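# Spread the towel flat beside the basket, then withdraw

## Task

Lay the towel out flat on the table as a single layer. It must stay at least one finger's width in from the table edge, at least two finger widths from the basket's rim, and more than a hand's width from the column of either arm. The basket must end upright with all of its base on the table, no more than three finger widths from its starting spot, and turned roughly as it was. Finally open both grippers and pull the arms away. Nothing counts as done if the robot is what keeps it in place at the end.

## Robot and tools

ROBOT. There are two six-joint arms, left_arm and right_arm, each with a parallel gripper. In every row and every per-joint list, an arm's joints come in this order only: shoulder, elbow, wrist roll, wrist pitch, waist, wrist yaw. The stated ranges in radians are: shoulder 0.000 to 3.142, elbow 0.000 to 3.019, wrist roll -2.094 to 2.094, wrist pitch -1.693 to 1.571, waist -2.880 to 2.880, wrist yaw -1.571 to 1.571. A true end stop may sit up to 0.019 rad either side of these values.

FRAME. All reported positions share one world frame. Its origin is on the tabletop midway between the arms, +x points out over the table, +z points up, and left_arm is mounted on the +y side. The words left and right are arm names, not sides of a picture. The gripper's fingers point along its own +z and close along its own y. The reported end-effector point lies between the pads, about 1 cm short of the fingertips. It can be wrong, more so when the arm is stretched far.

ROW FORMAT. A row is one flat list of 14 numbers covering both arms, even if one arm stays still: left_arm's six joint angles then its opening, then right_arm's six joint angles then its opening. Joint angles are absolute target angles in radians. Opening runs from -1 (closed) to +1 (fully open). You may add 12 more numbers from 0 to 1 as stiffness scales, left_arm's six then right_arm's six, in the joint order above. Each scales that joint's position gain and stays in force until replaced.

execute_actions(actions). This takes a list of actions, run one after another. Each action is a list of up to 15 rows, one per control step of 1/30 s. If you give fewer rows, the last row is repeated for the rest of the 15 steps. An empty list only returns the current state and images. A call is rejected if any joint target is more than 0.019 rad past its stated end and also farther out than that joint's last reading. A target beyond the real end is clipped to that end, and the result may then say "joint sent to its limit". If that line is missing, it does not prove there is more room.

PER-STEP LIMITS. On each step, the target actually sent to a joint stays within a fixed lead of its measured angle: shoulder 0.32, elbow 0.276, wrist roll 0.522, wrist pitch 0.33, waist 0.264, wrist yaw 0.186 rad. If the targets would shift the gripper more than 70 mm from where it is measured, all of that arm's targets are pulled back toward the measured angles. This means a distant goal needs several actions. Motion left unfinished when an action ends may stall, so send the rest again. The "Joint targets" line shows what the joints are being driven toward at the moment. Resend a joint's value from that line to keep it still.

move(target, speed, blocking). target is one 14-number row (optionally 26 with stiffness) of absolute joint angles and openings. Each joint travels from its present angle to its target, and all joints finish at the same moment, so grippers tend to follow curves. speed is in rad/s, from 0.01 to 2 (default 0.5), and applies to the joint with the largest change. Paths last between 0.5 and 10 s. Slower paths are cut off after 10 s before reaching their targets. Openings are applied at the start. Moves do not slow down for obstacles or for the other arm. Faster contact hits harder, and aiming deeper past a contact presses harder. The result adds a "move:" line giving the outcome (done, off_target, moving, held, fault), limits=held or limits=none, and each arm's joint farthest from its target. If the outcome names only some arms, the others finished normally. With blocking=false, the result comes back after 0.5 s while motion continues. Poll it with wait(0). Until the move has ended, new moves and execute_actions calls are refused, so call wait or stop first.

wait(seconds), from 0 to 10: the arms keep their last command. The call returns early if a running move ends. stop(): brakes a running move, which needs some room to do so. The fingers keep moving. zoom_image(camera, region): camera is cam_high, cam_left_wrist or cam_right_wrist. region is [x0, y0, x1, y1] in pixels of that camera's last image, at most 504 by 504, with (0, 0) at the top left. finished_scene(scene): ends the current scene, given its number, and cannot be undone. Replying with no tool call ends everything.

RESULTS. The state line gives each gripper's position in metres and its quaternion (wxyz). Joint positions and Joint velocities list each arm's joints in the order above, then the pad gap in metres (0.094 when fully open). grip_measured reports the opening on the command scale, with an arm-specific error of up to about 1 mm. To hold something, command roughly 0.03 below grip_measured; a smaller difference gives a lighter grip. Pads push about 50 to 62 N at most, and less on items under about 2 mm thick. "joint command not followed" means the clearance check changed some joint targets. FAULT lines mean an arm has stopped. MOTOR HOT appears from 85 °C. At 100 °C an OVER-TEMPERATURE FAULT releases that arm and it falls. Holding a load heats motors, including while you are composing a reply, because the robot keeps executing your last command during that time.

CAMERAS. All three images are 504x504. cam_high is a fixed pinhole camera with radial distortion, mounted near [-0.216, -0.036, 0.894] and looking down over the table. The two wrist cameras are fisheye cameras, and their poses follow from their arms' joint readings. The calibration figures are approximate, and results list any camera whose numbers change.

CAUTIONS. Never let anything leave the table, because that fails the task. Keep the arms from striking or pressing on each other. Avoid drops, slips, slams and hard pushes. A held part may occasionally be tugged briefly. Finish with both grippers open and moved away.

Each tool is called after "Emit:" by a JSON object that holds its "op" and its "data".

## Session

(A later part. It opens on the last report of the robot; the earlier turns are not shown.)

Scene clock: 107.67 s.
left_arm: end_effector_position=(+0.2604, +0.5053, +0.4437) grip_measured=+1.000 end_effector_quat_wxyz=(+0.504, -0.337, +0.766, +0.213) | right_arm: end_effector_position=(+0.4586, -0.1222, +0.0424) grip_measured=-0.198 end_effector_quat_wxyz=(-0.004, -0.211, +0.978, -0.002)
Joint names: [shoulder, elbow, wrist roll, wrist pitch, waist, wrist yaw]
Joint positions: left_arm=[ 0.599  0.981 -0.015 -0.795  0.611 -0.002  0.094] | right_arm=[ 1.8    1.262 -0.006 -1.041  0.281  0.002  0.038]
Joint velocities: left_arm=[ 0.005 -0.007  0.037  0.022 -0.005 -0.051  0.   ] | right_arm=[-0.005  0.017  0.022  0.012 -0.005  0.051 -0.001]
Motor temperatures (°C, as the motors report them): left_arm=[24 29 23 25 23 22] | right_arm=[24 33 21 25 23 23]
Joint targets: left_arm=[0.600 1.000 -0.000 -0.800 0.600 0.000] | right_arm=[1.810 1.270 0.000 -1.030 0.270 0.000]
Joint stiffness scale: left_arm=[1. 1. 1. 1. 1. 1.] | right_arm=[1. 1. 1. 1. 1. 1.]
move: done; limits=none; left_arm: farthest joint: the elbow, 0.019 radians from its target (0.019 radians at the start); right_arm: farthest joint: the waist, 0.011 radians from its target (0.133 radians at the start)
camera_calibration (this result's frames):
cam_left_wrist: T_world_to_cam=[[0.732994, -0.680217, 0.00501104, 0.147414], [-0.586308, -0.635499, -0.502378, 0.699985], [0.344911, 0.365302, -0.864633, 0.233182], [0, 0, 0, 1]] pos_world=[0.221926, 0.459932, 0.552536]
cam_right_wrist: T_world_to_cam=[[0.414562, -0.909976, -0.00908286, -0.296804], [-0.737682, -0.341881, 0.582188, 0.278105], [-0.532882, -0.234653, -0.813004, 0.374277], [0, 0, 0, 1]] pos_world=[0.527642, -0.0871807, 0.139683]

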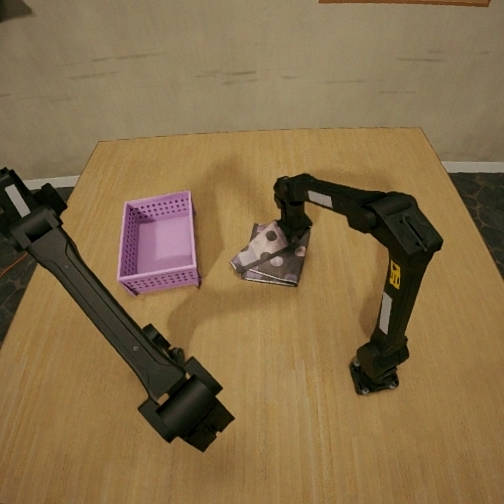

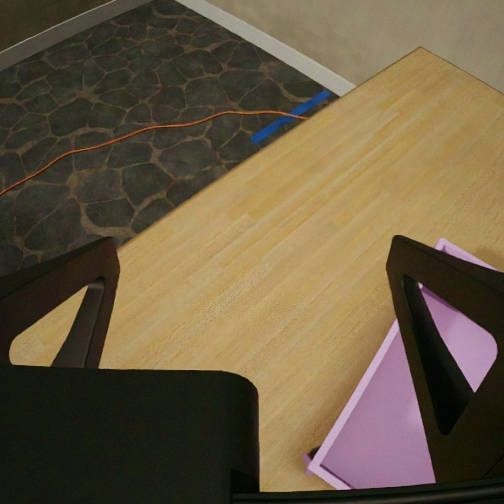

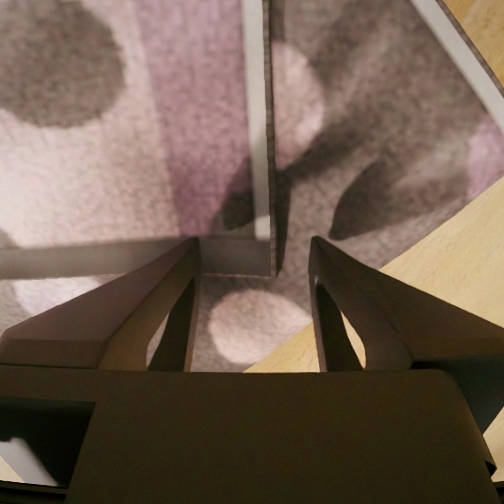

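Emit:
{"op": "move", "data": {"target": [0.6,1.0,0,-0.8,0.6,0,1,1.86,1.265,0,-0.98,0.27,0,-0.2], "speed": 0.15}}

Emit:
{"op": "move", "data": {"target": [0.6,1.0,0,-0.8,0.6,0,1,1.86,1.265,0,-0.98,0.27,0,-1]}}

Emit:
{"op": "move", "data": {"target": [0.6,1.0,0,-0.8,0.6,0,1,1.75,1.45,0,-1.27,0.2,0,-1], "speed": 0.3}}

Scene clock: 111.60 s.
left_arm: end_effector_position=(+0.2604, +0.5053, +0.4437) grip_measured=+1.000 end_effector_quat_wxyz=(+0.504, -0.337, +0.766, +0.213) | right_arm: end_effector_position=(+0.4659, -0.1188, +0.0262) grip_measured=-0.199 end_effector_quat_wxyz=(+0.002, -0.211, +0.978, -0.000)
Joint names: [shoulder, elbow, wrist roll, wrist pitch, waist, wrist yaw]
Joint positions: left_arm=[ 0.599  0.981 -0.015 -0.795  0.611 -0.002  0.094] | right_arm=[ 1.833  1.262 -0.006 -0.995  0.281  0.001  0.038]
Joint velocities: left_arm=[ 0.005 -0.002  0.007 -0.007 -0.015 -0.037  0.   ] | right_arm=[ 0.005 -0.007  0.066  0.007 -0.005 -0.007  0.   ]
Motor temperatures (°C, as the motors report them): left_arm=[24 29 23 25 23 22] | right_arm=[25 32 21 25 23 23]
Joint targets: left_arm=[0.600 1.000 -0.000 -0.800 0.600 -0.000] | right_arm=[1.860 1.265 -0.000 -0.980 0.270 -0.000]
Joint stiffness scale: left_arm=[1. 1. 1. 1. 1. 1.] | right_arm=[1. 1. 1. 1. 1. 1.]
move: off_target (right_arm); limits=none; left_arm: farthest joint: the elbow, 0.019 radians from its target (0.019 radians at the start); right_arm: farthest joint: the shoulder, 0.027 radians from its target (0.060 radians at the start)
camera_calibration (this result's frames):
cam_left_wrist: T_world_to_cam=[[0.732994, -0.680217, 0.00501104, 0.147414], [-0.586308, -0.635499, -0.502378, 0.699985], [0.344911, 0.365302, -0.864633, 0.233182], [0, 0, 0, 1]] pos_world=[0.221926, 0.459932, 0.552536]
cam_right_wrist: T_world_to_cam=[[0.414663, -0.909923, -0.00973533, -0.296916], [-0.743942, -0.345145, 0.572211, 0.296859], [-0.524028, -0.230032, -0.820049, 0.362377], [0, 0, 0, 1]] pos_world=[0.533861, -0.0843531, 0.12441]

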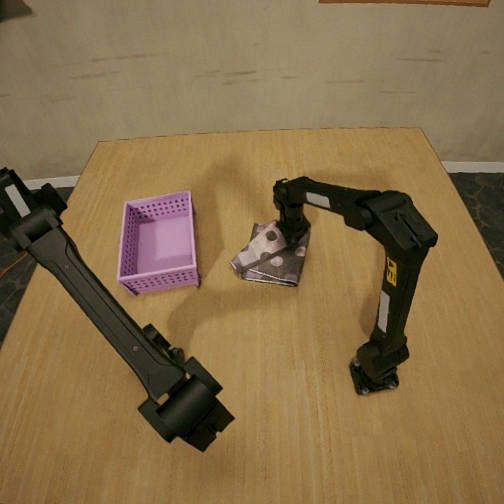

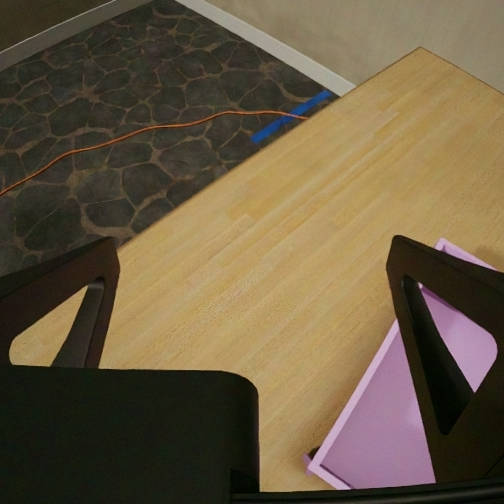

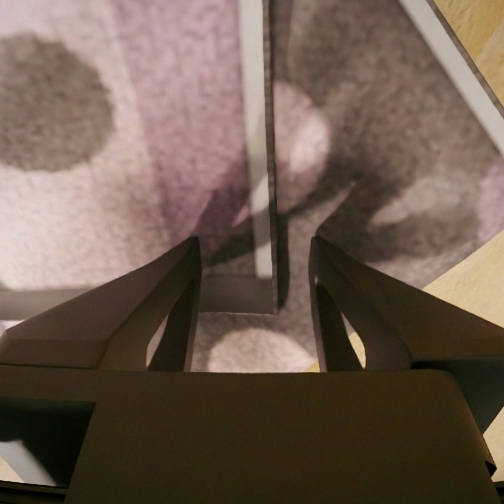

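Scene clock: 112.30 s.
left_arm: end_effector_position=(+0.2604, +0.5053, +0.4437) grip_measured=+1.000 end_effector_quat_wxyz=(+0.504, -0.337, +0.766, +0.213) | right_arm: end_effector_position=(+0.4659, -0.1181, +0.0267) grip_measured=-0.944 end_effector_quat_wxyz=(+0.003, -0.211, +0.978, +0.002)
Joint names: [shoulder, elbow, wrist roll, wrist pitch, waist, wrist yaw]
Joint positions: left_arm=[ 0.599  0.981 -0.015 -0.795  0.611 -0.002  0.094] | right_arm=[ 1.832  1.262 -0.006 -0.994  0.281 -0.002  0.003]
Joint velocities: left_arm=[-0.015 -0.027 -0.051  0.007 -0.005  0.022  0.   ] | right_arm=[-0.005 -0.002  0.037 -0.002 -0.005  0.022  0.   ]
Motor temperatures (°C, as the motors report them): left_arm=[24 29 23 25 23 22] | right_arm=[25 32 21 25 23 23]
Joint targets: left_arm=[0.600 1.000 0.000 -0.800 0.600 0.000] | right_arm=[1.860 1.265 0.000 -0.980 0.270 0.000]
Joint stiffness scale: left_arm=[1. 1. 1. 1. 1. 1.] | right_arm=[1. 1. 1. 1. 1. 1.]
move: off_target (right_arm); limits=none; left_arm: farthest joint: the elbow, 0.019 radians from its target (0.019 radians at the start); right_arm: farthest joint: the shoulder, 0.028 radians from its target (0.027 radians at the start)
camera_calibration (this result's frames):
cam_left_wrist: T_world_to_cam=[[0.732994, -0.680217, 0.00501104, 0.147414], [-0.586308, -0.635499, -0.502378, 0.699985], [0.344911, 0.365302, -0.864633, 0.233182], [0, 0, 0, 1]] pos_world=[0.221926, 0.459932, 0.552536]
cam_right_wrist: T_world_to_cam=[[0.414683, -0.909865, -0.0135322, -0.296159], [-0.744045, -0.347594, 0.570592, 0.296602], [-0.523866, -0.226546, -0.821122, 0.363373], [0, 0, 0, 1]] pos_world=[0.533855, -0.0840468, 0.125127]

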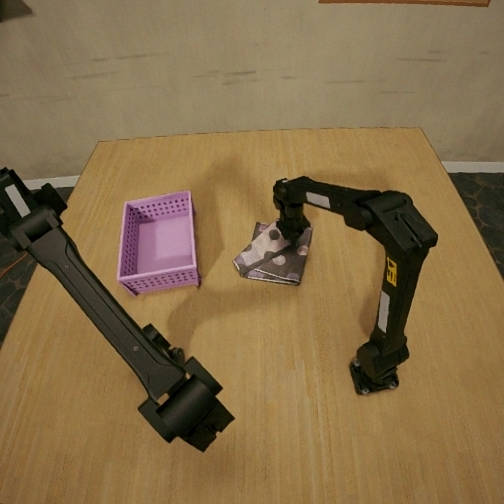

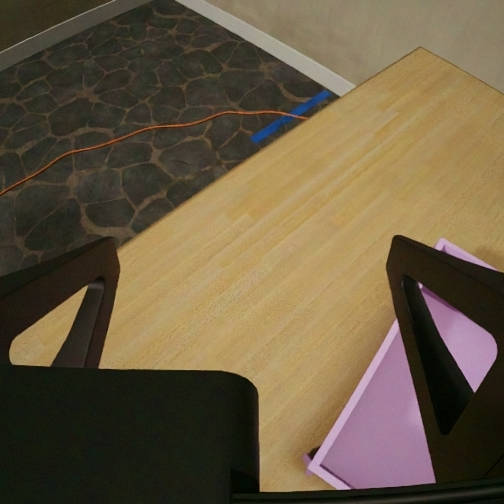

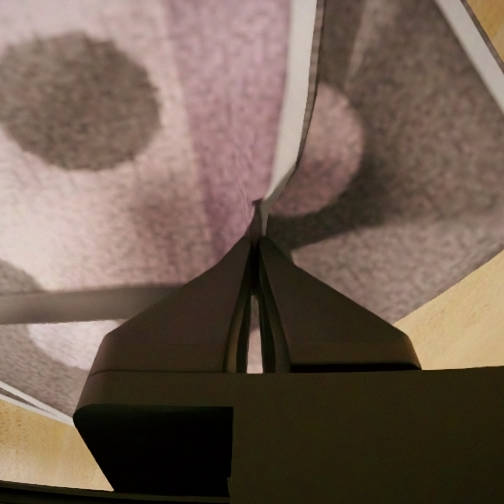

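Scene clock: 113.67 s.
left_arm: end_effector_position=(+0.2604, +0.5053, +0.4437) grip_measured=+1.000 end_effector_quat_wxyz=(+0.504, -0.337, +0.766, +0.213) | right_arm: end_effector_position=(+0.4784, -0.1502, +0.1080) grip_measured=-0.944 end_effector_quat_wxyz=(-0.025, -0.177, +0.984, -0.003)
Joint names: [shoulder, elbow, wrist roll, wrist pitch, waist, wrist yaw]
Joint positions: left_arm=[ 0.599  0.981 -0.015 -0.795  0.611 -0.002  0.094] | right_arm=[ 1.769  1.408 -0.006 -1.261  0.213 -0.002  0.003]
Joint velocities: left_arm=[-0.015  0.007 -0.051 -0.012 -0.005 -0.022  0.   ] | right_arm=[-0.005 -0.012 -0.022  0.007  0.005  0.051 -0.001]
Motor temperatures (°C, as the motors report them): left_arm=[24 29 23 25 23 22] | right_arm=[25 32 21 25 23 23]
Joint targets: left_arm=[0.600 1.000 -0.000 -0.800 0.600 -0.000] | right_arm=[1.750 1.450 -0.000 -1.270 0.200 -0.000]
Joint stiffness scale: left_arm=[1. 1. 1. 1. 1. 1.] | right_arm=[1. 1. 1. 1. 1. 1.]
move: off_target (right_arm); limits=none; left_arm: farthest joint: the elbow, 0.019 radians from its target (0.019 radians at the start); right_arm: farthest joint: the elbow, 0.042 radians from its target (0.188 radians at the start)
camera_calibration (this result's frames):
cam_left_wrist: T_world_to_cam=[[0.732994, -0.680217, 0.00501104, 0.147414], [-0.586308, -0.635499, -0.502378, 0.699985], [0.344911, 0.365302, -0.864633, 0.233182], [0, 0, 0, 1]] pos_world=[0.221926, 0.459932, 0.552536]
cam_right_wrist: T_world_to_cam=[[0.351252, -0.936176, -0.0140331, -0.303044], [-0.734005, -0.28464, 0.616616, 0.248057], [-0.581256, -0.206287, -0.787139, 0.456216], [0, 0, 0, 1]] pos_world=[0.553698, -0.118983, 0.201897]

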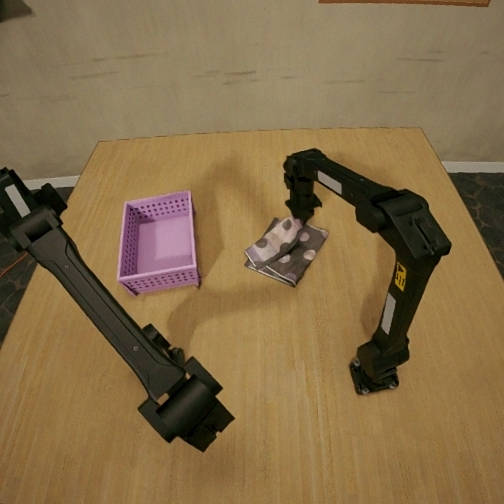

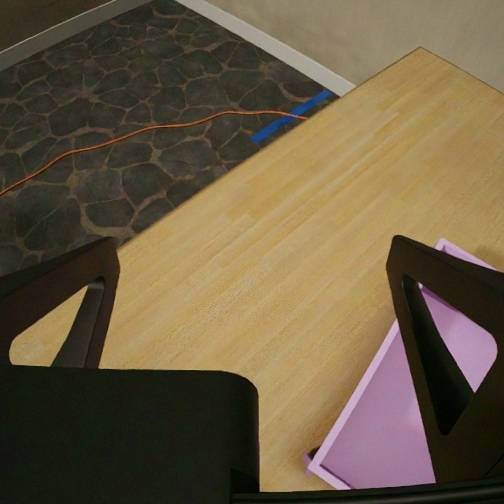

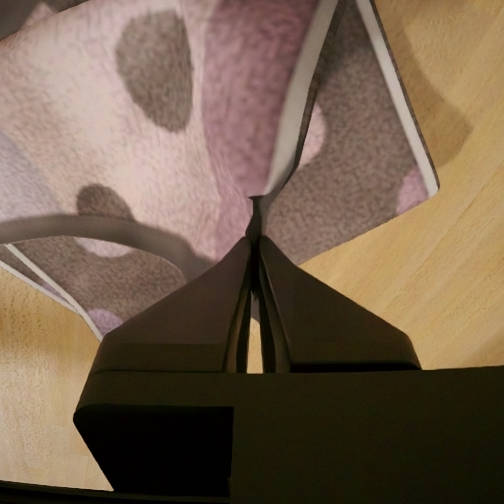

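Emit:
{"op": "move", "data": {"target": [0.6,1.0,0,-0.8,0.6,0,1,1.66,1.8,0,-1.65,0.0,0,-1], "speed": 0.4}}

Emit:
{"op": "move", "data": {"target": [0.6,1.0,0,-0.8,0.6,0,1,1.97,1.6,0,-1.2,-0.42,0,-1], "speed": 0.3}}

Scene clock: 119.00 s.
left_arm: end_effector_position=(+0.2604, +0.5053, +0.4437) grip_measured=+1.000 end_effector_quat_wxyz=(+0.504, -0.337, +0.766, +0.213) | right_arm: end_effector_position=(+0.5080, -0.2517, +0.2862) grip_measured=-0.944 end_effector_quat_wxyz=(+0.006, -0.074, +0.997, +0.002)
Joint names: [shoulder, elbow, wrist roll, wrist pitch, waist, wrist yaw]
Joint positions: left_arm=[ 0.599  0.981 -0.015 -0.795  0.611 -0.002  0.094] | right_arm=[ 1.673  1.756 -0.006 -1.641  0.006 -0.002  0.003]
Joint velocities: left_arm=[ 0.034  0.012 -0.037  0.012 -0.015  0.007  0.   ] | right_arm=[ 0.005  0.012 -0.022 -0.017 -0.005  0.022 -0.   ]
Motor temperatures (°C, as the motors report them): left_arm=[24 30 23 25 23 22] | right_arm=[25 33 21 25 23 23]
Joint targets: left_arm=[0.600 1.000 -0.000 -0.800 0.600 -0.000] | right_arm=[1.660 1.800 0.000 -1.650 -0.000 -0.000]
Joint stiffness scale: left_arm=[1. 1. 1. 1. 1. 1.] | right_arm=[1. 1. 1. 1. 1. 1.]
move: off_target (right_arm); limits=none; left_arm: farthest joint: the elbow, 0.019 radians from its target (0.019 radians at the start); right_arm: farthest joint: the elbow, 0.044 radians from its target (0.392 radians at the start)
camera_calibration (this result's frames):
cam_left_wrist: T_world_to_cam=[[0.732994, -0.680217, 0.00501104, 0.147414], [-0.586308, -0.635499, -0.502378, 0.699985], [0.344911, 0.365302, -0.864633, 0.233182], [0, 0, 0, 1]] pos_world=[0.221926, 0.459932, 0.552536]
cam_right_wrist: T_world_to_cam=[[0.151696, -0.988335, -0.0134726, -0.317811], [-0.814178, -0.132671, 0.565255, 0.224701], [-0.560449, -0.0747781, -0.824806, 0.626063], [0, 0, 0, 1]] pos_world=[0.582034, -0.237477, 0.385085]

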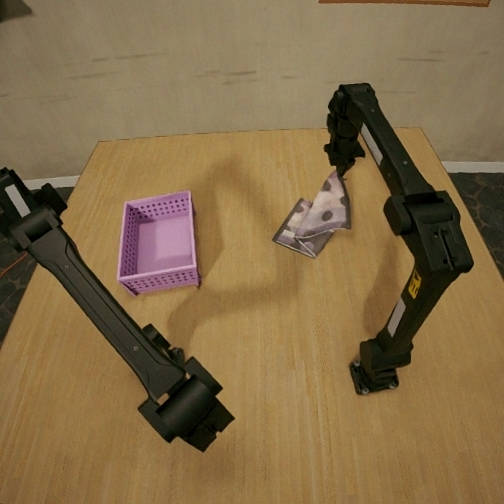

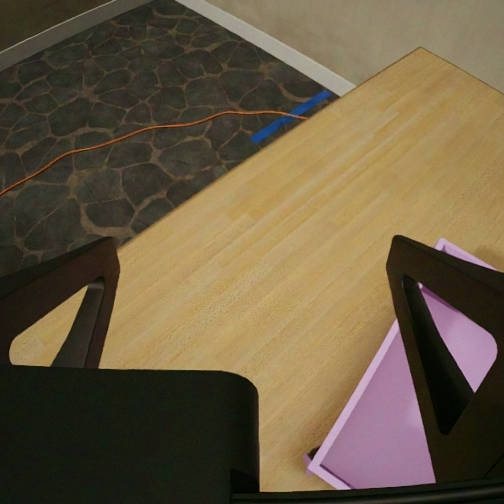

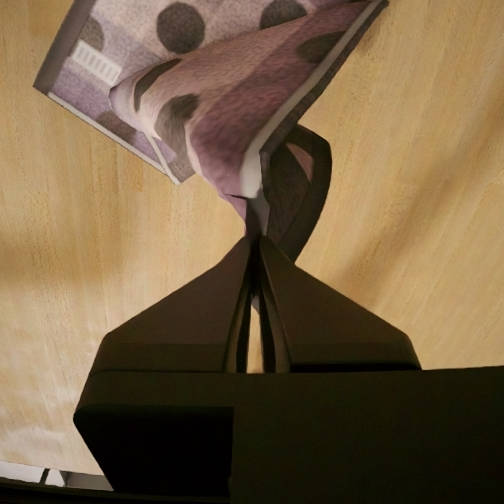

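Scene clock: 120.87 s.
left_arm: end_effector_position=(+0.2604, +0.5053, +0.4437) grip_measured=+1.000 end_effector_quat_wxyz=(+0.504, -0.337, +0.766, +0.213) | right_arm: end_effector_position=(+0.5613, -0.4874, +0.0730) grip_measured=-0.944 end_effector_quat_wxyz=(-0.003, +0.138, +0.990, +0.002)
Joint names: [shoulder, elbow, wrist roll, wrist pitch, waist, wrist yaw]
Joint positions: left_arm=[ 0.599  0.981 -0.015 -0.795  0.611 -0.002  0.094] | right_arm=[ 1.958  1.592 -0.006 -1.211 -0.42  -0.002  0.003]
Joint velocities: left_arm=[-0.015 -0.007 -0.007  0.017 -0.015  0.022  0.   ] | right_arm=[-0.005  0.002 -0.022  0.002  0.005  0.037 -0.001]
Motor temperatures (°C, as the motors report them): left_arm=[24 30 23 25 23 22] | right_arm=[25 33 21 25 23 23]
Joint targets: left_arm=[0.600 1.000 0.000 -0.800 0.600 0.000] | right_arm=[1.970 1.600 -0.000 -1.200 -0.420 0.000]
Joint stiffness scale: left_arm=[1. 1. 1. 1. 1. 1.] | right_arm=[1. 1. 1. 1. 1. 1.]
move: done; limits=none; left_arm: farthest joint: the elbow, 0.019 radians from its target (0.019 radians at the start); right_arm: farthest joint: the shoulder, 0.012 radians from its target (0.297 radians at the start)
camera_calibration (this result's frames):
cam_left_wrist: T_world_to_cam=[[0.732994, -0.680217, 0.00501104, 0.147414], [-0.586308, -0.635499, -0.502378, 0.699985], [0.344911, 0.365302, -0.864633, 0.233182], [0, 0, 0, 1]] pos_world=[0.221926, 0.459932, 0.552536]
cam_right_wrist: T_world_to_cam=[[-0.27062, -0.96259, -0.0136428, -0.312181], [-0.785928, 0.212726, 0.580572, 0.508704], [-0.555951, 0.167837, -0.814094, 0.577348], [0, 0, 0, 1]] pos_world=[0.636299, -0.505617, 0.170417]

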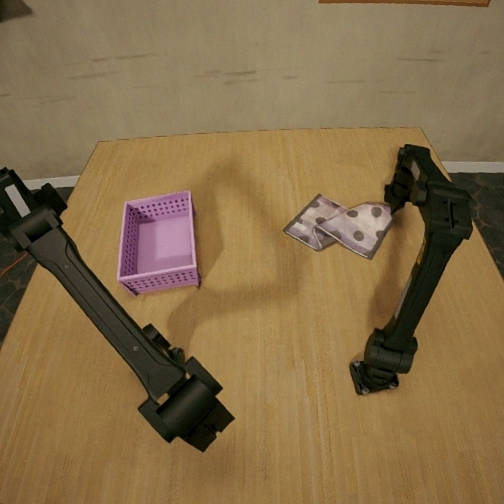

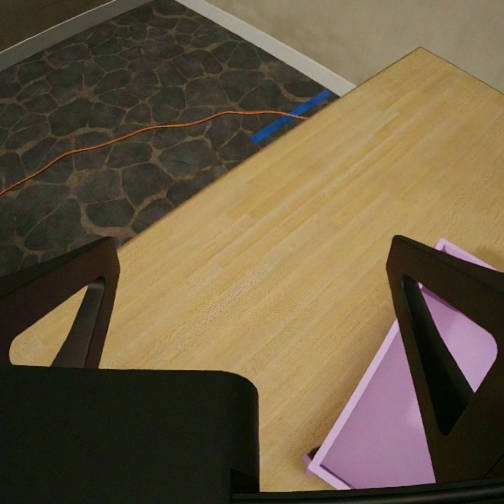

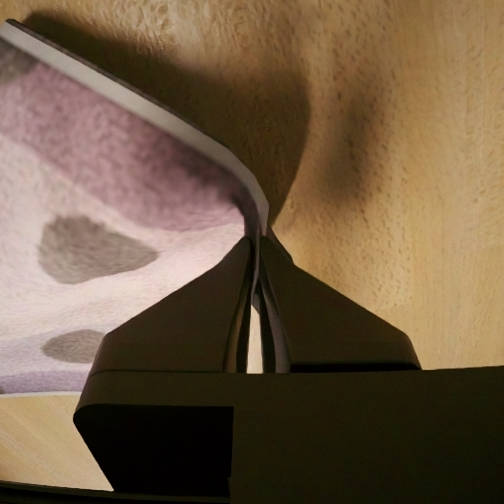

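Emit:
{"op": "move", "data": {"target": [0.6,1.0,0,-0.8,0.6,0,1,2.03,1.59,0,-1.13,-0.45,0,-1], "speed": 0.2}}

Emit:
{"op": "move", "data": {"target": [0.6,1.0,0,-0.8,0.6,0,1,2.03,1.59,0,-1.13,-0.45,0,0.2]}}

Emit:
{"op": "move", "data": {"target": [0.6,1.0,0,-0.8,0.6,0,1,1.9,1.6,0,-1.27,-0.45,0,0.2]}}

Emit:
{"op": "move", "data": {"target": [0.6,1.0,0,-0.8,0.6,0,1,1.95,1.55,0,-1.17,0.2,0,0.2]}}

Scene clock: 127.77 s.
left_arm: end_effector_position=(+0.2604, +0.5053, +0.4437) grip_measured=+1.000 end_effector_quat_wxyz=(+0.504, -0.337, +0.766, +0.213) | right_arm: end_effector_position=(+0.5679, -0.4990, +0.0383) grip_measured=-0.944 end_effector_quat_wxyz=(-0.000, +0.146, +0.989, +0.001)
Joint names: [shoulder, elbow, wrist roll, wrist pitch, waist, wrist yaw]
Joint positions: left_arm=[ 0.599  0.981 -0.015 -0.795  0.611 -0.002  0.094] | right_arm=[ 2.014  1.584 -0.006 -1.142 -0.436 -0.002  0.003]
Joint velocities: left_arm=[-0.005 -0.007  0.022  0.002 -0.005  0.051  0.   ] | right_arm=[-0.005 -0.007 -0.022 -0.007 -0.005 -0.066  0.   ]
Motor temperatures (°C, as the motors report them): left_arm=[24 30 23 25 23 22] | right_arm=[25 32 21 25 23 23]
Joint targets: left_arm=[0.600 1.000 -0.000 -0.800 0.600 -0.000] | right_arm=[2.030 1.590 0.000 -1.130 -0.450 0.000]
Joint stiffness scale: left_arm=[1. 1. 1. 1. 1. 1.] | right_arm=[1. 1. 1. 1. 1. 1.]
move: done; limits=none; left_arm: farthest joint: the elbow, 0.019 radians from its target (0.019 radians at the start); right_arm: farthest joint: the shoulder, 0.016 radians from its target (0.072 radians at the start)
camera_calibration (this result's frames):
cam_left_wrist: T_world_to_cam=[[0.732994, -0.680217, 0.00501104, 0.147414], [-0.586308, -0.635499, -0.502378, 0.699985], [0.344911, 0.365302, -0.864633, 0.233182], [0, 0, 0, 1]] pos_world=[0.221926, 0.459932, 0.552536]
cam_right_wrist: T_world_to_cam=[[-0.285572, -0.958261, -0.0135947, -0.311358], [-0.785458, 0.2259, 0.576217, 0.542992], [-0.549095, 0.17523, -0.817184, 0.554726], [0, 0, 0, 1]] pos_world=[0.642179, -0.518228, 0.136199]

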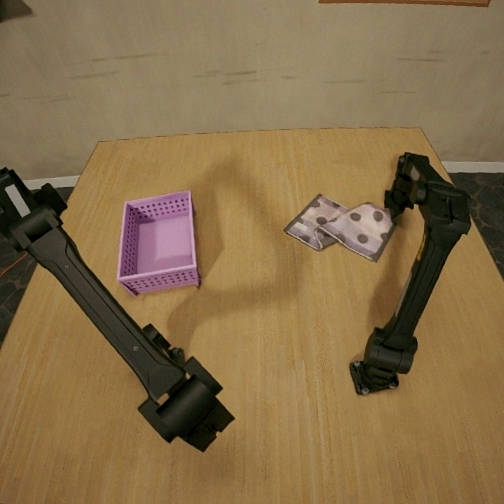

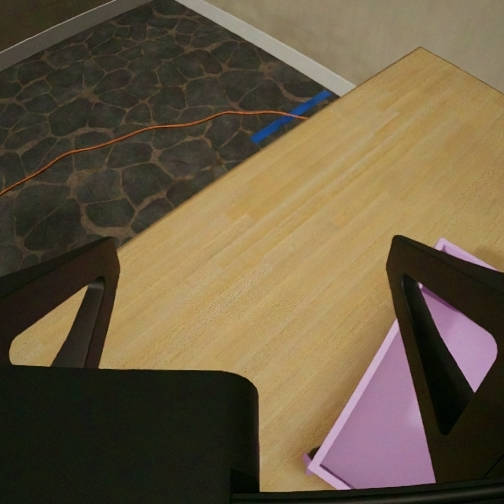

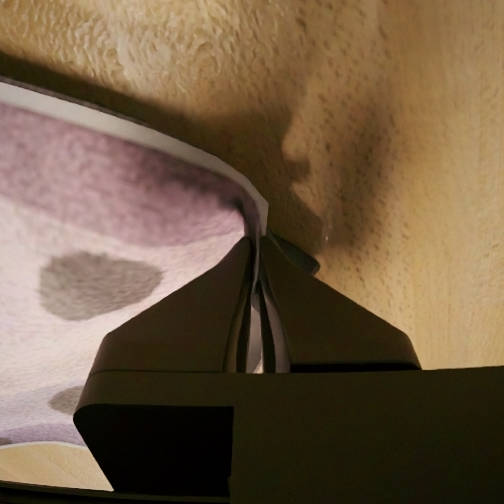

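Scene clock: 128.47 s.
left_arm: end_effector_position=(+0.2604, +0.5053, +0.4437) grip_measured=+1.000 end_effector_quat_wxyz=(+0.504, -0.337, +0.766, +0.213) | right_arm: end_effector_position=(+0.5676, -0.4989, +0.0381) grip_measured=+0.198 end_effector_quat_wxyz=(-0.001, +0.146, +0.989, +0.001)
Joint names: [shoulder, elbow, wrist roll, wrist pitch, waist, wrist yaw]
Joint positions: left_arm=[ 0.599  0.981 -0.015 -0.795  0.611 -0.002  0.094] | right_arm=[ 2.014  1.584 -0.006 -1.142 -0.436 -0.002  0.056]
Joint velocities: left_arm=[-0.005 -0.012  0.022 -0.007 -0.005 -0.007  0.   ] | right_arm=[ 0.005 -0.022  0.051  0.007 -0.015 -0.007 -0.001]
Motor temperatures (°C, as the motors report them): left_arm=[24 30 23 25 23 22] | right_arm=[25 32 21 25 23 23]
Joint targets: left_arm=[0.600 1.000 0.000 -0.800 0.600 -0.000] | right_arm=[2.030 1.590 -0.000 -1.130 -0.450 -0.000]
Joint stiffness scale: left_arm=[1. 1. 1. 1. 1. 1.] | right_arm=[1. 1. 1. 1. 1. 1.]
move: done; limits=none; left_arm: farthest joint: the elbow, 0.019 radians from its target (0.019 radians at the start); right_arm: farthest joint: the shoulder, 0.016 radians from its target (0.016 radians at the start)
camera_calibration (this result's frames):
cam_left_wrist: T_world_to_cam=[[0.732994, -0.680217, 0.00501104, 0.147414], [-0.586308, -0.635499, -0.502378, 0.699985], [0.344911, 0.365302, -0.864633, 0.233182], [0, 0, 0, 1]] pos_world=[0.221926, 0.459932, 0.552536]
cam_right_wrist: T_world_to_cam=[[-0.285582, -0.958258, -0.0136016, -0.311351], [-0.785037, 0.225771, 0.57684, 0.542565], [-0.54969, 0.175413, -0.816744, 0.554744], [0, 0, 0, 1]] pos_world=[0.641955, -0.518159, 0.135876]

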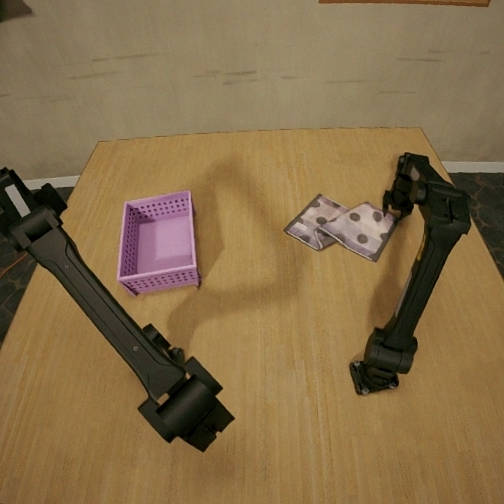

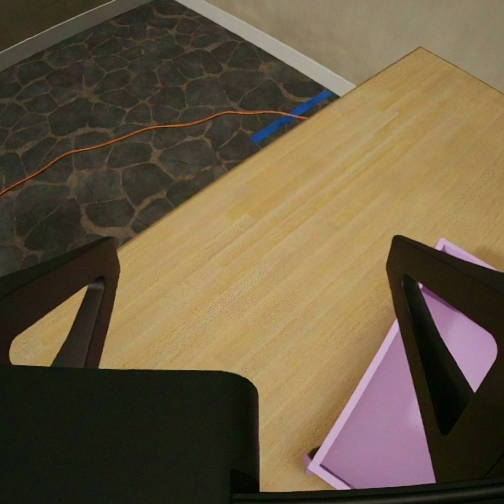

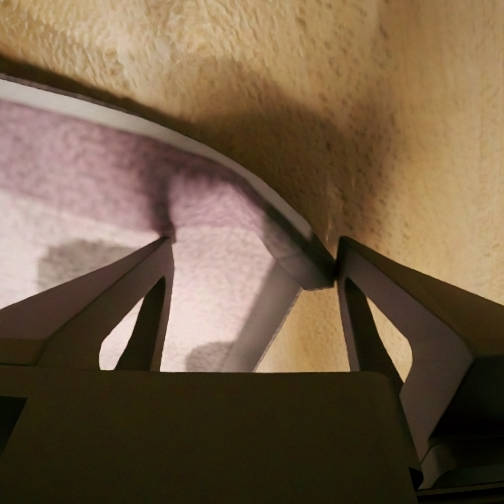

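Scene clock: 129.33 s.
left_arm: end_effector_position=(+0.2604, +0.5053, +0.4437) grip_measured=+1.000 end_effector_quat_wxyz=(+0.504, -0.337, +0.766, +0.213) | right_arm: end_effector_position=(+0.5460, -0.4923, +0.1006) grip_measured=+0.198 end_effector_quat_wxyz=(-0.005, +0.146, +0.989, +0.002)
Joint names: [shoulder, elbow, wrist roll, wrist pitch, waist, wrist yaw]
Joint positions: left_arm=[ 0.599  0.981 -0.015 -0.795  0.611 -0.002  0.094] | right_arm=[ 1.903  1.584 -0.006 -1.261 -0.436 -0.002  0.056]
Joint velocities: left_arm=[-0.015 -0.002 -0.037 -0.002 -0.005  0.007  0.   ] | right_arm=[-0.005  0.002  0.037 -0.012 -0.005 -0.037 -0.002]
Motor temperatures (°C, as the motors report them): left_arm=[24 30 23 25 23 22] | right_arm=[26 32 21 25 23 23]
Joint targets: left_arm=[0.600 1.000 -0.000 -0.800 0.600 0.000] | right_arm=[1.900 1.600 0.000 -1.270 -0.450 0.000]
Joint stiffness scale: left_arm=[1. 1. 1. 1. 1. 1.] | right_arm=[1. 1. 1. 1. 1. 1.]
move: done; limits=none; left_arm: farthest joint: the elbow, 0.019 radians from its target (0.019 radians at the start); right_arm: farthest joint: the elbow, 0.016 radians from its target (0.016 radians at the start)
camera_calibration (this result's frames):
cam_left_wrist: T_world_to_cam=[[0.732994, -0.680217, 0.00501104, 0.147414], [-0.586308, -0.635499, -0.502378, 0.699985], [0.344911, 0.365302, -0.864633, 0.233182], [0, 0, 0, 1]] pos_world=[0.221926, 0.459932, 0.552536]
cam_right_wrist: T_world_to_cam=[[-0.285692, -0.958224, -0.013677, -0.310212], [-0.780383, 0.224338, 0.583674, 0.484054], [-0.556222, 0.177424, -0.811873, 0.596817], [0, 0, 0, 1]] pos_world=[0.621085, -0.511734, 0.197767]

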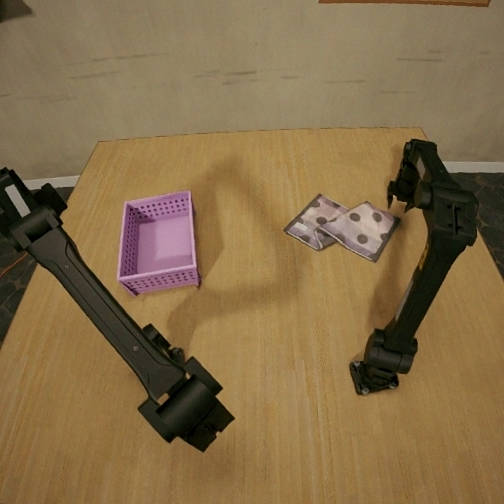

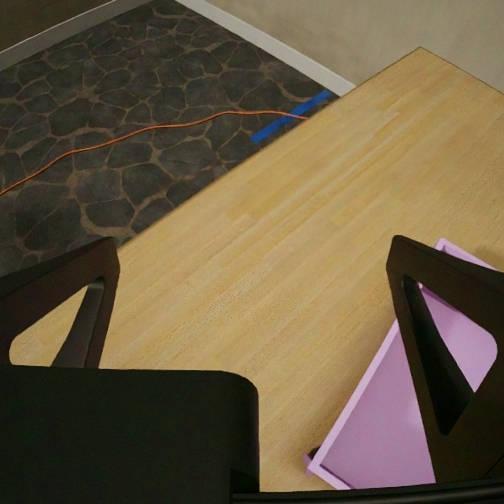

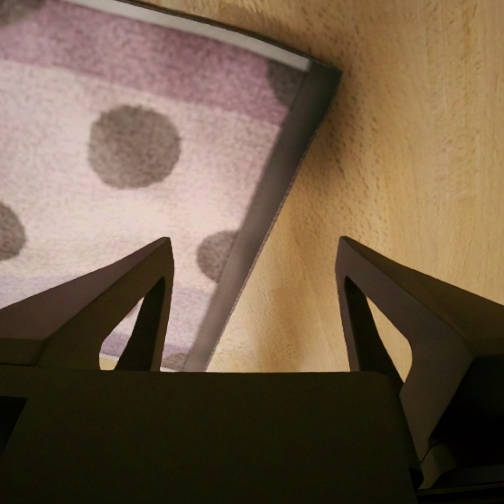

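Scene clock: 131.13 s.
left_arm: end_effector_position=(+0.2604, +0.5053, +0.4437) grip_measured=+1.000 end_effector_quat_wxyz=(+0.504, -0.337, +0.766, +0.213) | right_arm: end_effector_position=(+0.5418, -0.1278, +0.0746) grip_measured=+0.198 end_effector_quat_wxyz=(+0.005, -0.177, +0.984, +0.002)
Joint names: [shoulder, elbow, wrist roll, wrist pitch, waist, wrist yaw]
Joint positions: left_arm=[ 0.599  0.981 -0.015 -0.795  0.611 -0.002  0.094] | right_arm=[ 1.927  1.548 -0.006 -1.181  0.212 -0.002  0.056]
Joint velocities: left_arm=[ 0.015 -0.022 -0.007  0.022  0.015 -0.051  0.   ] | right_arm=[-0.005  0.012 -0.037 -0.012  0.015 -0.037  0.   ]
Motor temperatures (°C, as the motors report them): left_arm=[24 30 23 25 23 22] | right_arm=[26 32 21 25 23 23]
Joint targets: left_arm=[0.600 1.000 -0.000 -0.800 0.600 -0.000] | right_arm=[1.950 1.550 -0.000 -1.170 0.200 -0.000]
Joint stiffness scale: left_arm=[1. 1. 1. 1. 1. 1.] | right_arm=[1. 1. 1. 1. 1. 1.]
move: off_target (right_arm); limits=none; left_arm: farthest joint: the elbow, 0.019 radians from its target (0.019 radians at the start); right_arm: farthest joint: the shoulder, 0.023 radians from its target (0.047 radians at the start)
camera_calibration (this result's frames):
cam_left_wrist: T_world_to_cam=[[0.732994, -0.680217, 0.00501104, 0.147414], [-0.586308, -0.635499, -0.502378, 0.699985], [0.344911, 0.365302, -0.864633, 0.233182], [0, 0, 0, 1]] pos_world=[0.221926, 0.459932, 0.552536]
cam_right_wrist: T_world_to_cam=[[0.350979, -0.936286, -0.0134902, -0.304639], [-0.768699, -0.296324, 0.566827, 0.342574], [-0.53471, -0.188575, -0.823726, 0.451199], [0, 0, 0, 1]] pos_world=[0.611519, -0.0986314, 0.173374]

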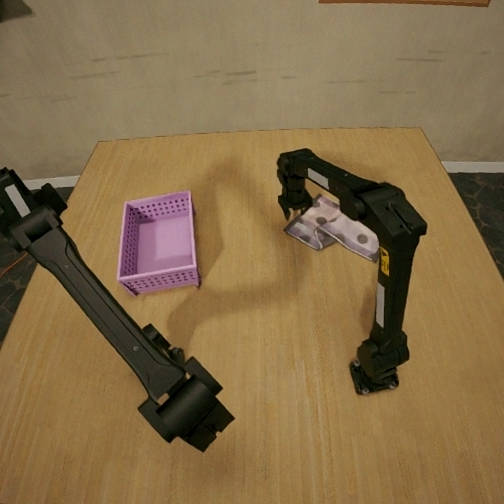

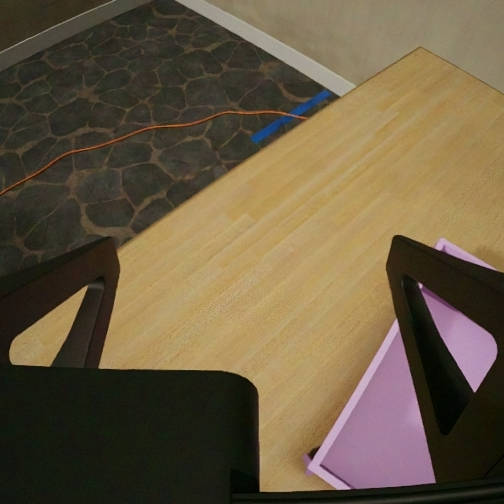

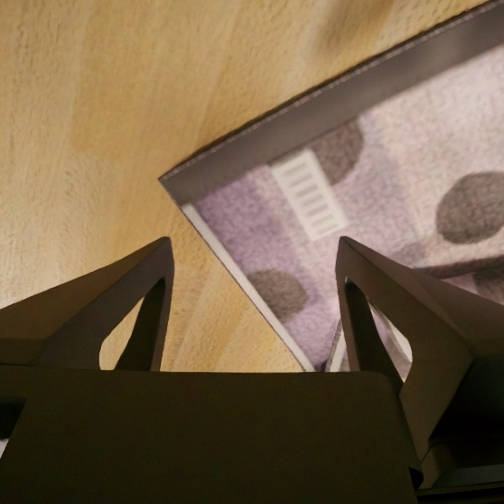

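Emit:
{"op": "move", "data": {"target": [0.6,1.0,0,-0.8,0.6,0,1,2.02,1.51,0,-1.06,0.275,0,0.2], "speed": 0.15}}

Emit:
{"op": "move", "data": {"target": [0.6,1.0,0,-0.8,0.6,0,1,2.03,1.51,0,-1.05,0.275,0,-1]}}

Emit:
{"op": "move", "data": {"target": [0.6,1.0,0,-0.8,0.6,0,1,1.7,1.8,0,-1.65,0.3,0,-1], "speed": 0.4}}

Scene clock: 136.07 s.
left_arm: end_effector_position=(+0.2604, +0.5053, +0.4437) grip_measured=+1.000 end_effector_quat_wxyz=(+0.504, -0.337, +0.766, +0.213) | right_arm: end_effector_position=(+0.5354, -0.0995, +0.0203) grip_measured=+0.199 end_effector_quat_wxyz=(+0.003, -0.201, +0.980, +0.001)
Joint names: [shoulder, elbow, wrist roll, wrist pitch, waist, wrist yaw]
Joint positions: left_arm=[ 0.599  0.981 -0.015 -0.795  0.611 -0.002  0.094] | right_arm=[ 2.     1.508 -0.006 -1.072  0.262 -0.     0.056]
Joint velocities: left_arm=[-0.015 -0.002  0.022  0.022 -0.005  0.007  0.   ] | right_arm=[-0.005 -0.012 -0.037  0.007 -0.005 -0.066  0.001]
Motor temperatures (°C, as the motors report them): left_arm=[24 30 23 25 23 22] | right_arm=[26 32 21 25 23 23]
Joint targets: left_arm=[0.600 1.000 0.000 -0.800 0.600 0.000] | right_arm=[2.020 1.510 0.000 -1.060 0.275 0.000]
Joint stiffness scale: left_arm=[1. 1. 1. 1. 1. 1.] | right_arm=[1. 1. 1. 1. 1. 1.]
move: done; limits=none; left_arm: farthest joint: the elbow, 0.019 radians from its target (0.019 radians at the start); right_arm: farthest joint: the shoulder, 0.020 radians from its target (0.093 radians at the start)
camera_calibration (this result's frames):
cam_left_wrist: T_world_to_cam=[[0.732994, -0.680217, 0.00501104, 0.147414], [-0.586308, -0.635499, -0.502378, 0.699985], [0.344911, 0.365302, -0.864633, 0.233182], [0, 0, 0, 1]] pos_world=[0.221926, 0.459932, 0.552536]
cam_right_wrist: T_world_to_cam=[[0.39761, -0.917486, -0.0112367, -0.299782], [-0.751326, -0.332582, 0.569999, 0.363895], [-0.526703, -0.218195, -0.821569, 0.401073], [0, 0, 0, 1]] pos_world=[0.603846, -0.0665082, 0.118721]

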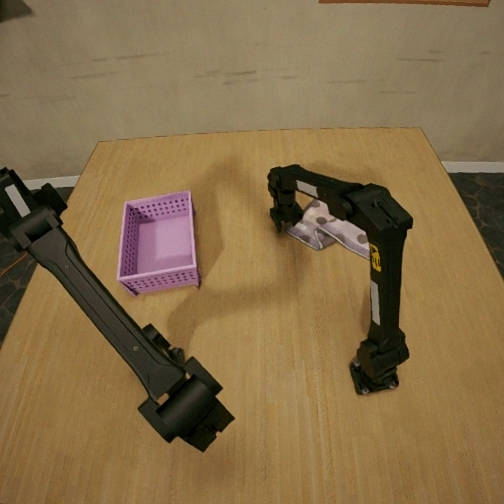

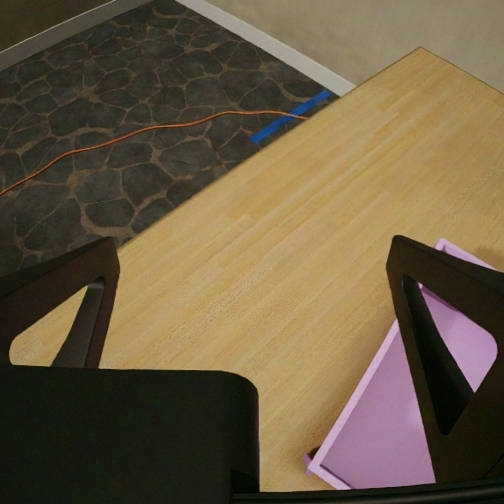

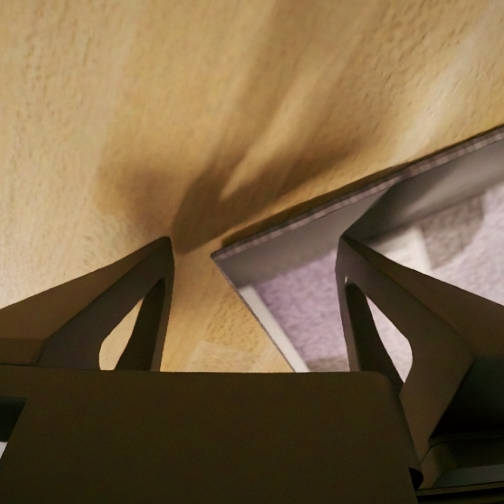

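Scene clock: 136.77 s.
left_arm: end_effector_position=(+0.2604, +0.5053, +0.4437) grip_measured=+1.000 end_effector_quat_wxyz=(+0.504, -0.337, +0.766, +0.213) | right_arm: end_effector_position=(+0.5378, -0.0985, +0.0199) grip_measured=-0.978 end_effector_quat_wxyz=(+0.008, -0.201, +0.979, +0.002)
Joint names: [shoulder, elbow, wrist roll, wrist pitch, waist, wrist yaw]
Joint positions: left_arm=[ 0.599  0.981 -0.015 -0.795  0.611 -0.002  0.094] | right_arm=[ 2.001  1.508 -0.006 -1.061  0.262 -0.     0.001]
Joint velocities: left_arm=[-0.005 -0.007 -0.022 -0.007  0.005 -0.212  0.   ] | right_arm=[-0.015 -0.007  0.007 -0.007 -0.005  0.022 -0.001]
Motor temperatures (°C, as the motors report them): left_arm=[24 30 23 25 23 22] | right_arm=[26 32 21 25 23 23]
Joint targets: left_arm=[0.600 1.000 -0.000 -0.800 0.600 -0.000] | right_arm=[2.030 1.510 -0.000 -1.050 0.275 -0.000]
Joint stiffness scale: left_arm=[1. 1. 1. 1. 1. 1.] | right_arm=[1. 1. 1. 1. 1. 1.]
move: off_target (right_arm); limits=none; left_arm: farthest joint: the elbow, 0.019 radians from its target (0.019 radians at the start); right_arm: farthest joint: the shoulder, 0.029 radians from its target (0.030 radians at the start)
camera_calibration (this result's frames):
cam_left_wrist: T_world_to_cam=[[0.732994, -0.680217, 0.00501104, 0.147414], [-0.586308, -0.635499, -0.502378, 0.699985], [0.344911, 0.365302, -0.864633, 0.233182], [0, 0, 0, 1]] pos_world=[0.221926, 0.459932, 0.552536]
cam_right_wrist: T_world_to_cam=[[0.397712, -0.917442, -0.0111455, -0.299862], [-0.756496, -0.334767, 0.561823, 0.368938], [-0.519171, -0.215012, -0.827183, 0.39857], [0, 0, 0, 1]] pos_world=[0.605285, -0.0659003, 0.119071]

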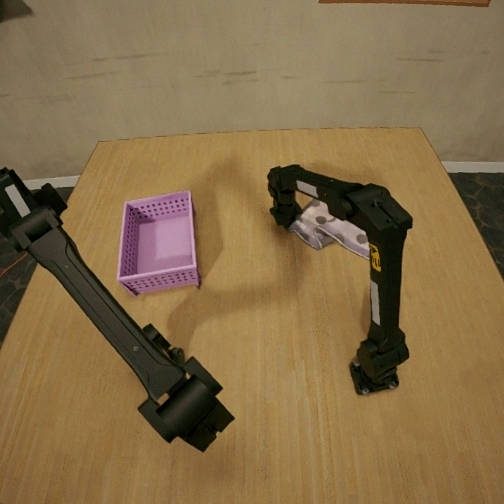

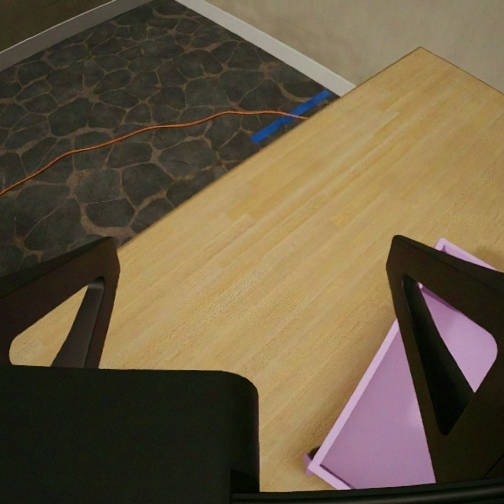

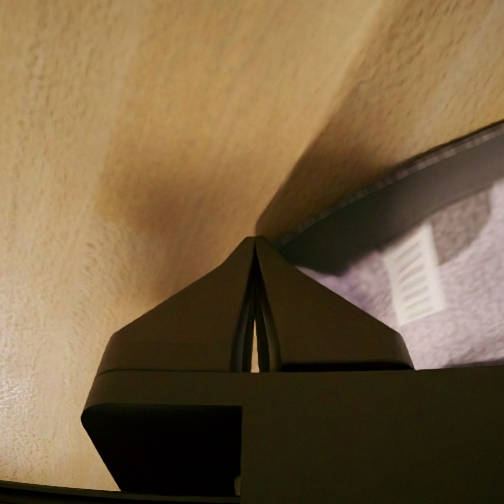

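Scene clock: 138.70 s.
left_arm: end_effector_position=(+0.2604, +0.5053, +0.4437) grip_measured=+1.000 end_effector_quat_wxyz=(+0.504, -0.337, +0.766, +0.213) | right_arm: end_effector_position=(+0.4739, -0.1130, +0.2711) grip_measured=-0.978 end_effector_quat_wxyz=(-0.008, -0.212, +0.977, -0.002)
Joint names: [shoulder, elbow, wrist roll, wrist pitch, waist, wrist yaw]
Joint positions: left_arm=[ 0.599  0.981 -0.015 -0.795  0.611 -0.002  0.094] | right_arm=[ 1.706  1.76  -0.006 -1.641  0.285 -0.     0.001]
Joint velocities: left_arm=[-0.005  0.002 -0.037  0.012  0.015 -0.037  0.   ] | right_arm=[-0.015 -0.002 -0.051 -0.012 -0.015  0.022 -0.001]
Motor temperatures (°C, as the motors report them): left_arm=[24 30 23 25 23 22] | right_arm=[26 32 21 25 23 23]
Joint targets: left_arm=[0.600 1.000 0.000 -0.800 0.600 0.000] | right_arm=[1.700 1.800 0.000 -1.650 0.300 -0.000]
Joint stiffness scale: left_arm=[1. 1. 1. 1. 1. 1.] | right_arm=[1. 1. 1. 1. 1. 1.]
move: off_target (right_arm); limits=none; left_arm: farthest joint: the elbow, 0.019 radians from its target (0.019 radians at the start); right_arm: farthest joint: the elbow, 0.040 radians from its target (0.292 radians at the start)
camera_calibration (this result's frames):
cam_left_wrist: T_world_to_cam=[[0.732994, -0.680217, 0.00501104, 0.147414], [-0.586308, -0.635499, -0.502378, 0.699985], [0.344911, 0.365302, -0.864633, 0.233182], [0, 0, 0, 1]] pos_world=[0.221926, 0.459932, 0.552536]
cam_right_wrist: T_world_to_cam=[[0.417566, -0.908574, -0.0114497, -0.293339], [-0.731276, -0.343509, 0.589268, 0.154248], [-0.539327, -0.237685, -0.807857, 0.571862], [0, 0, 0, 1]] pos_world=[0.543707, -0.0776118, 0.36773]

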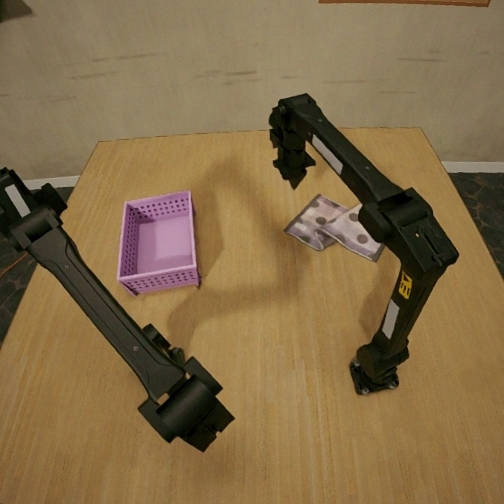

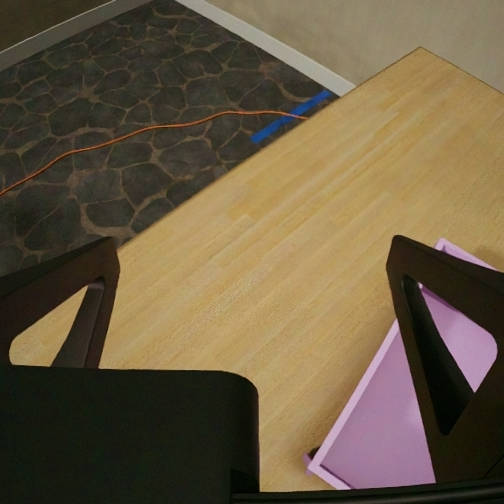

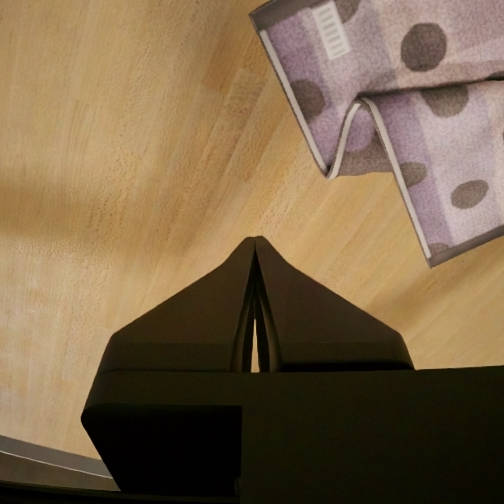

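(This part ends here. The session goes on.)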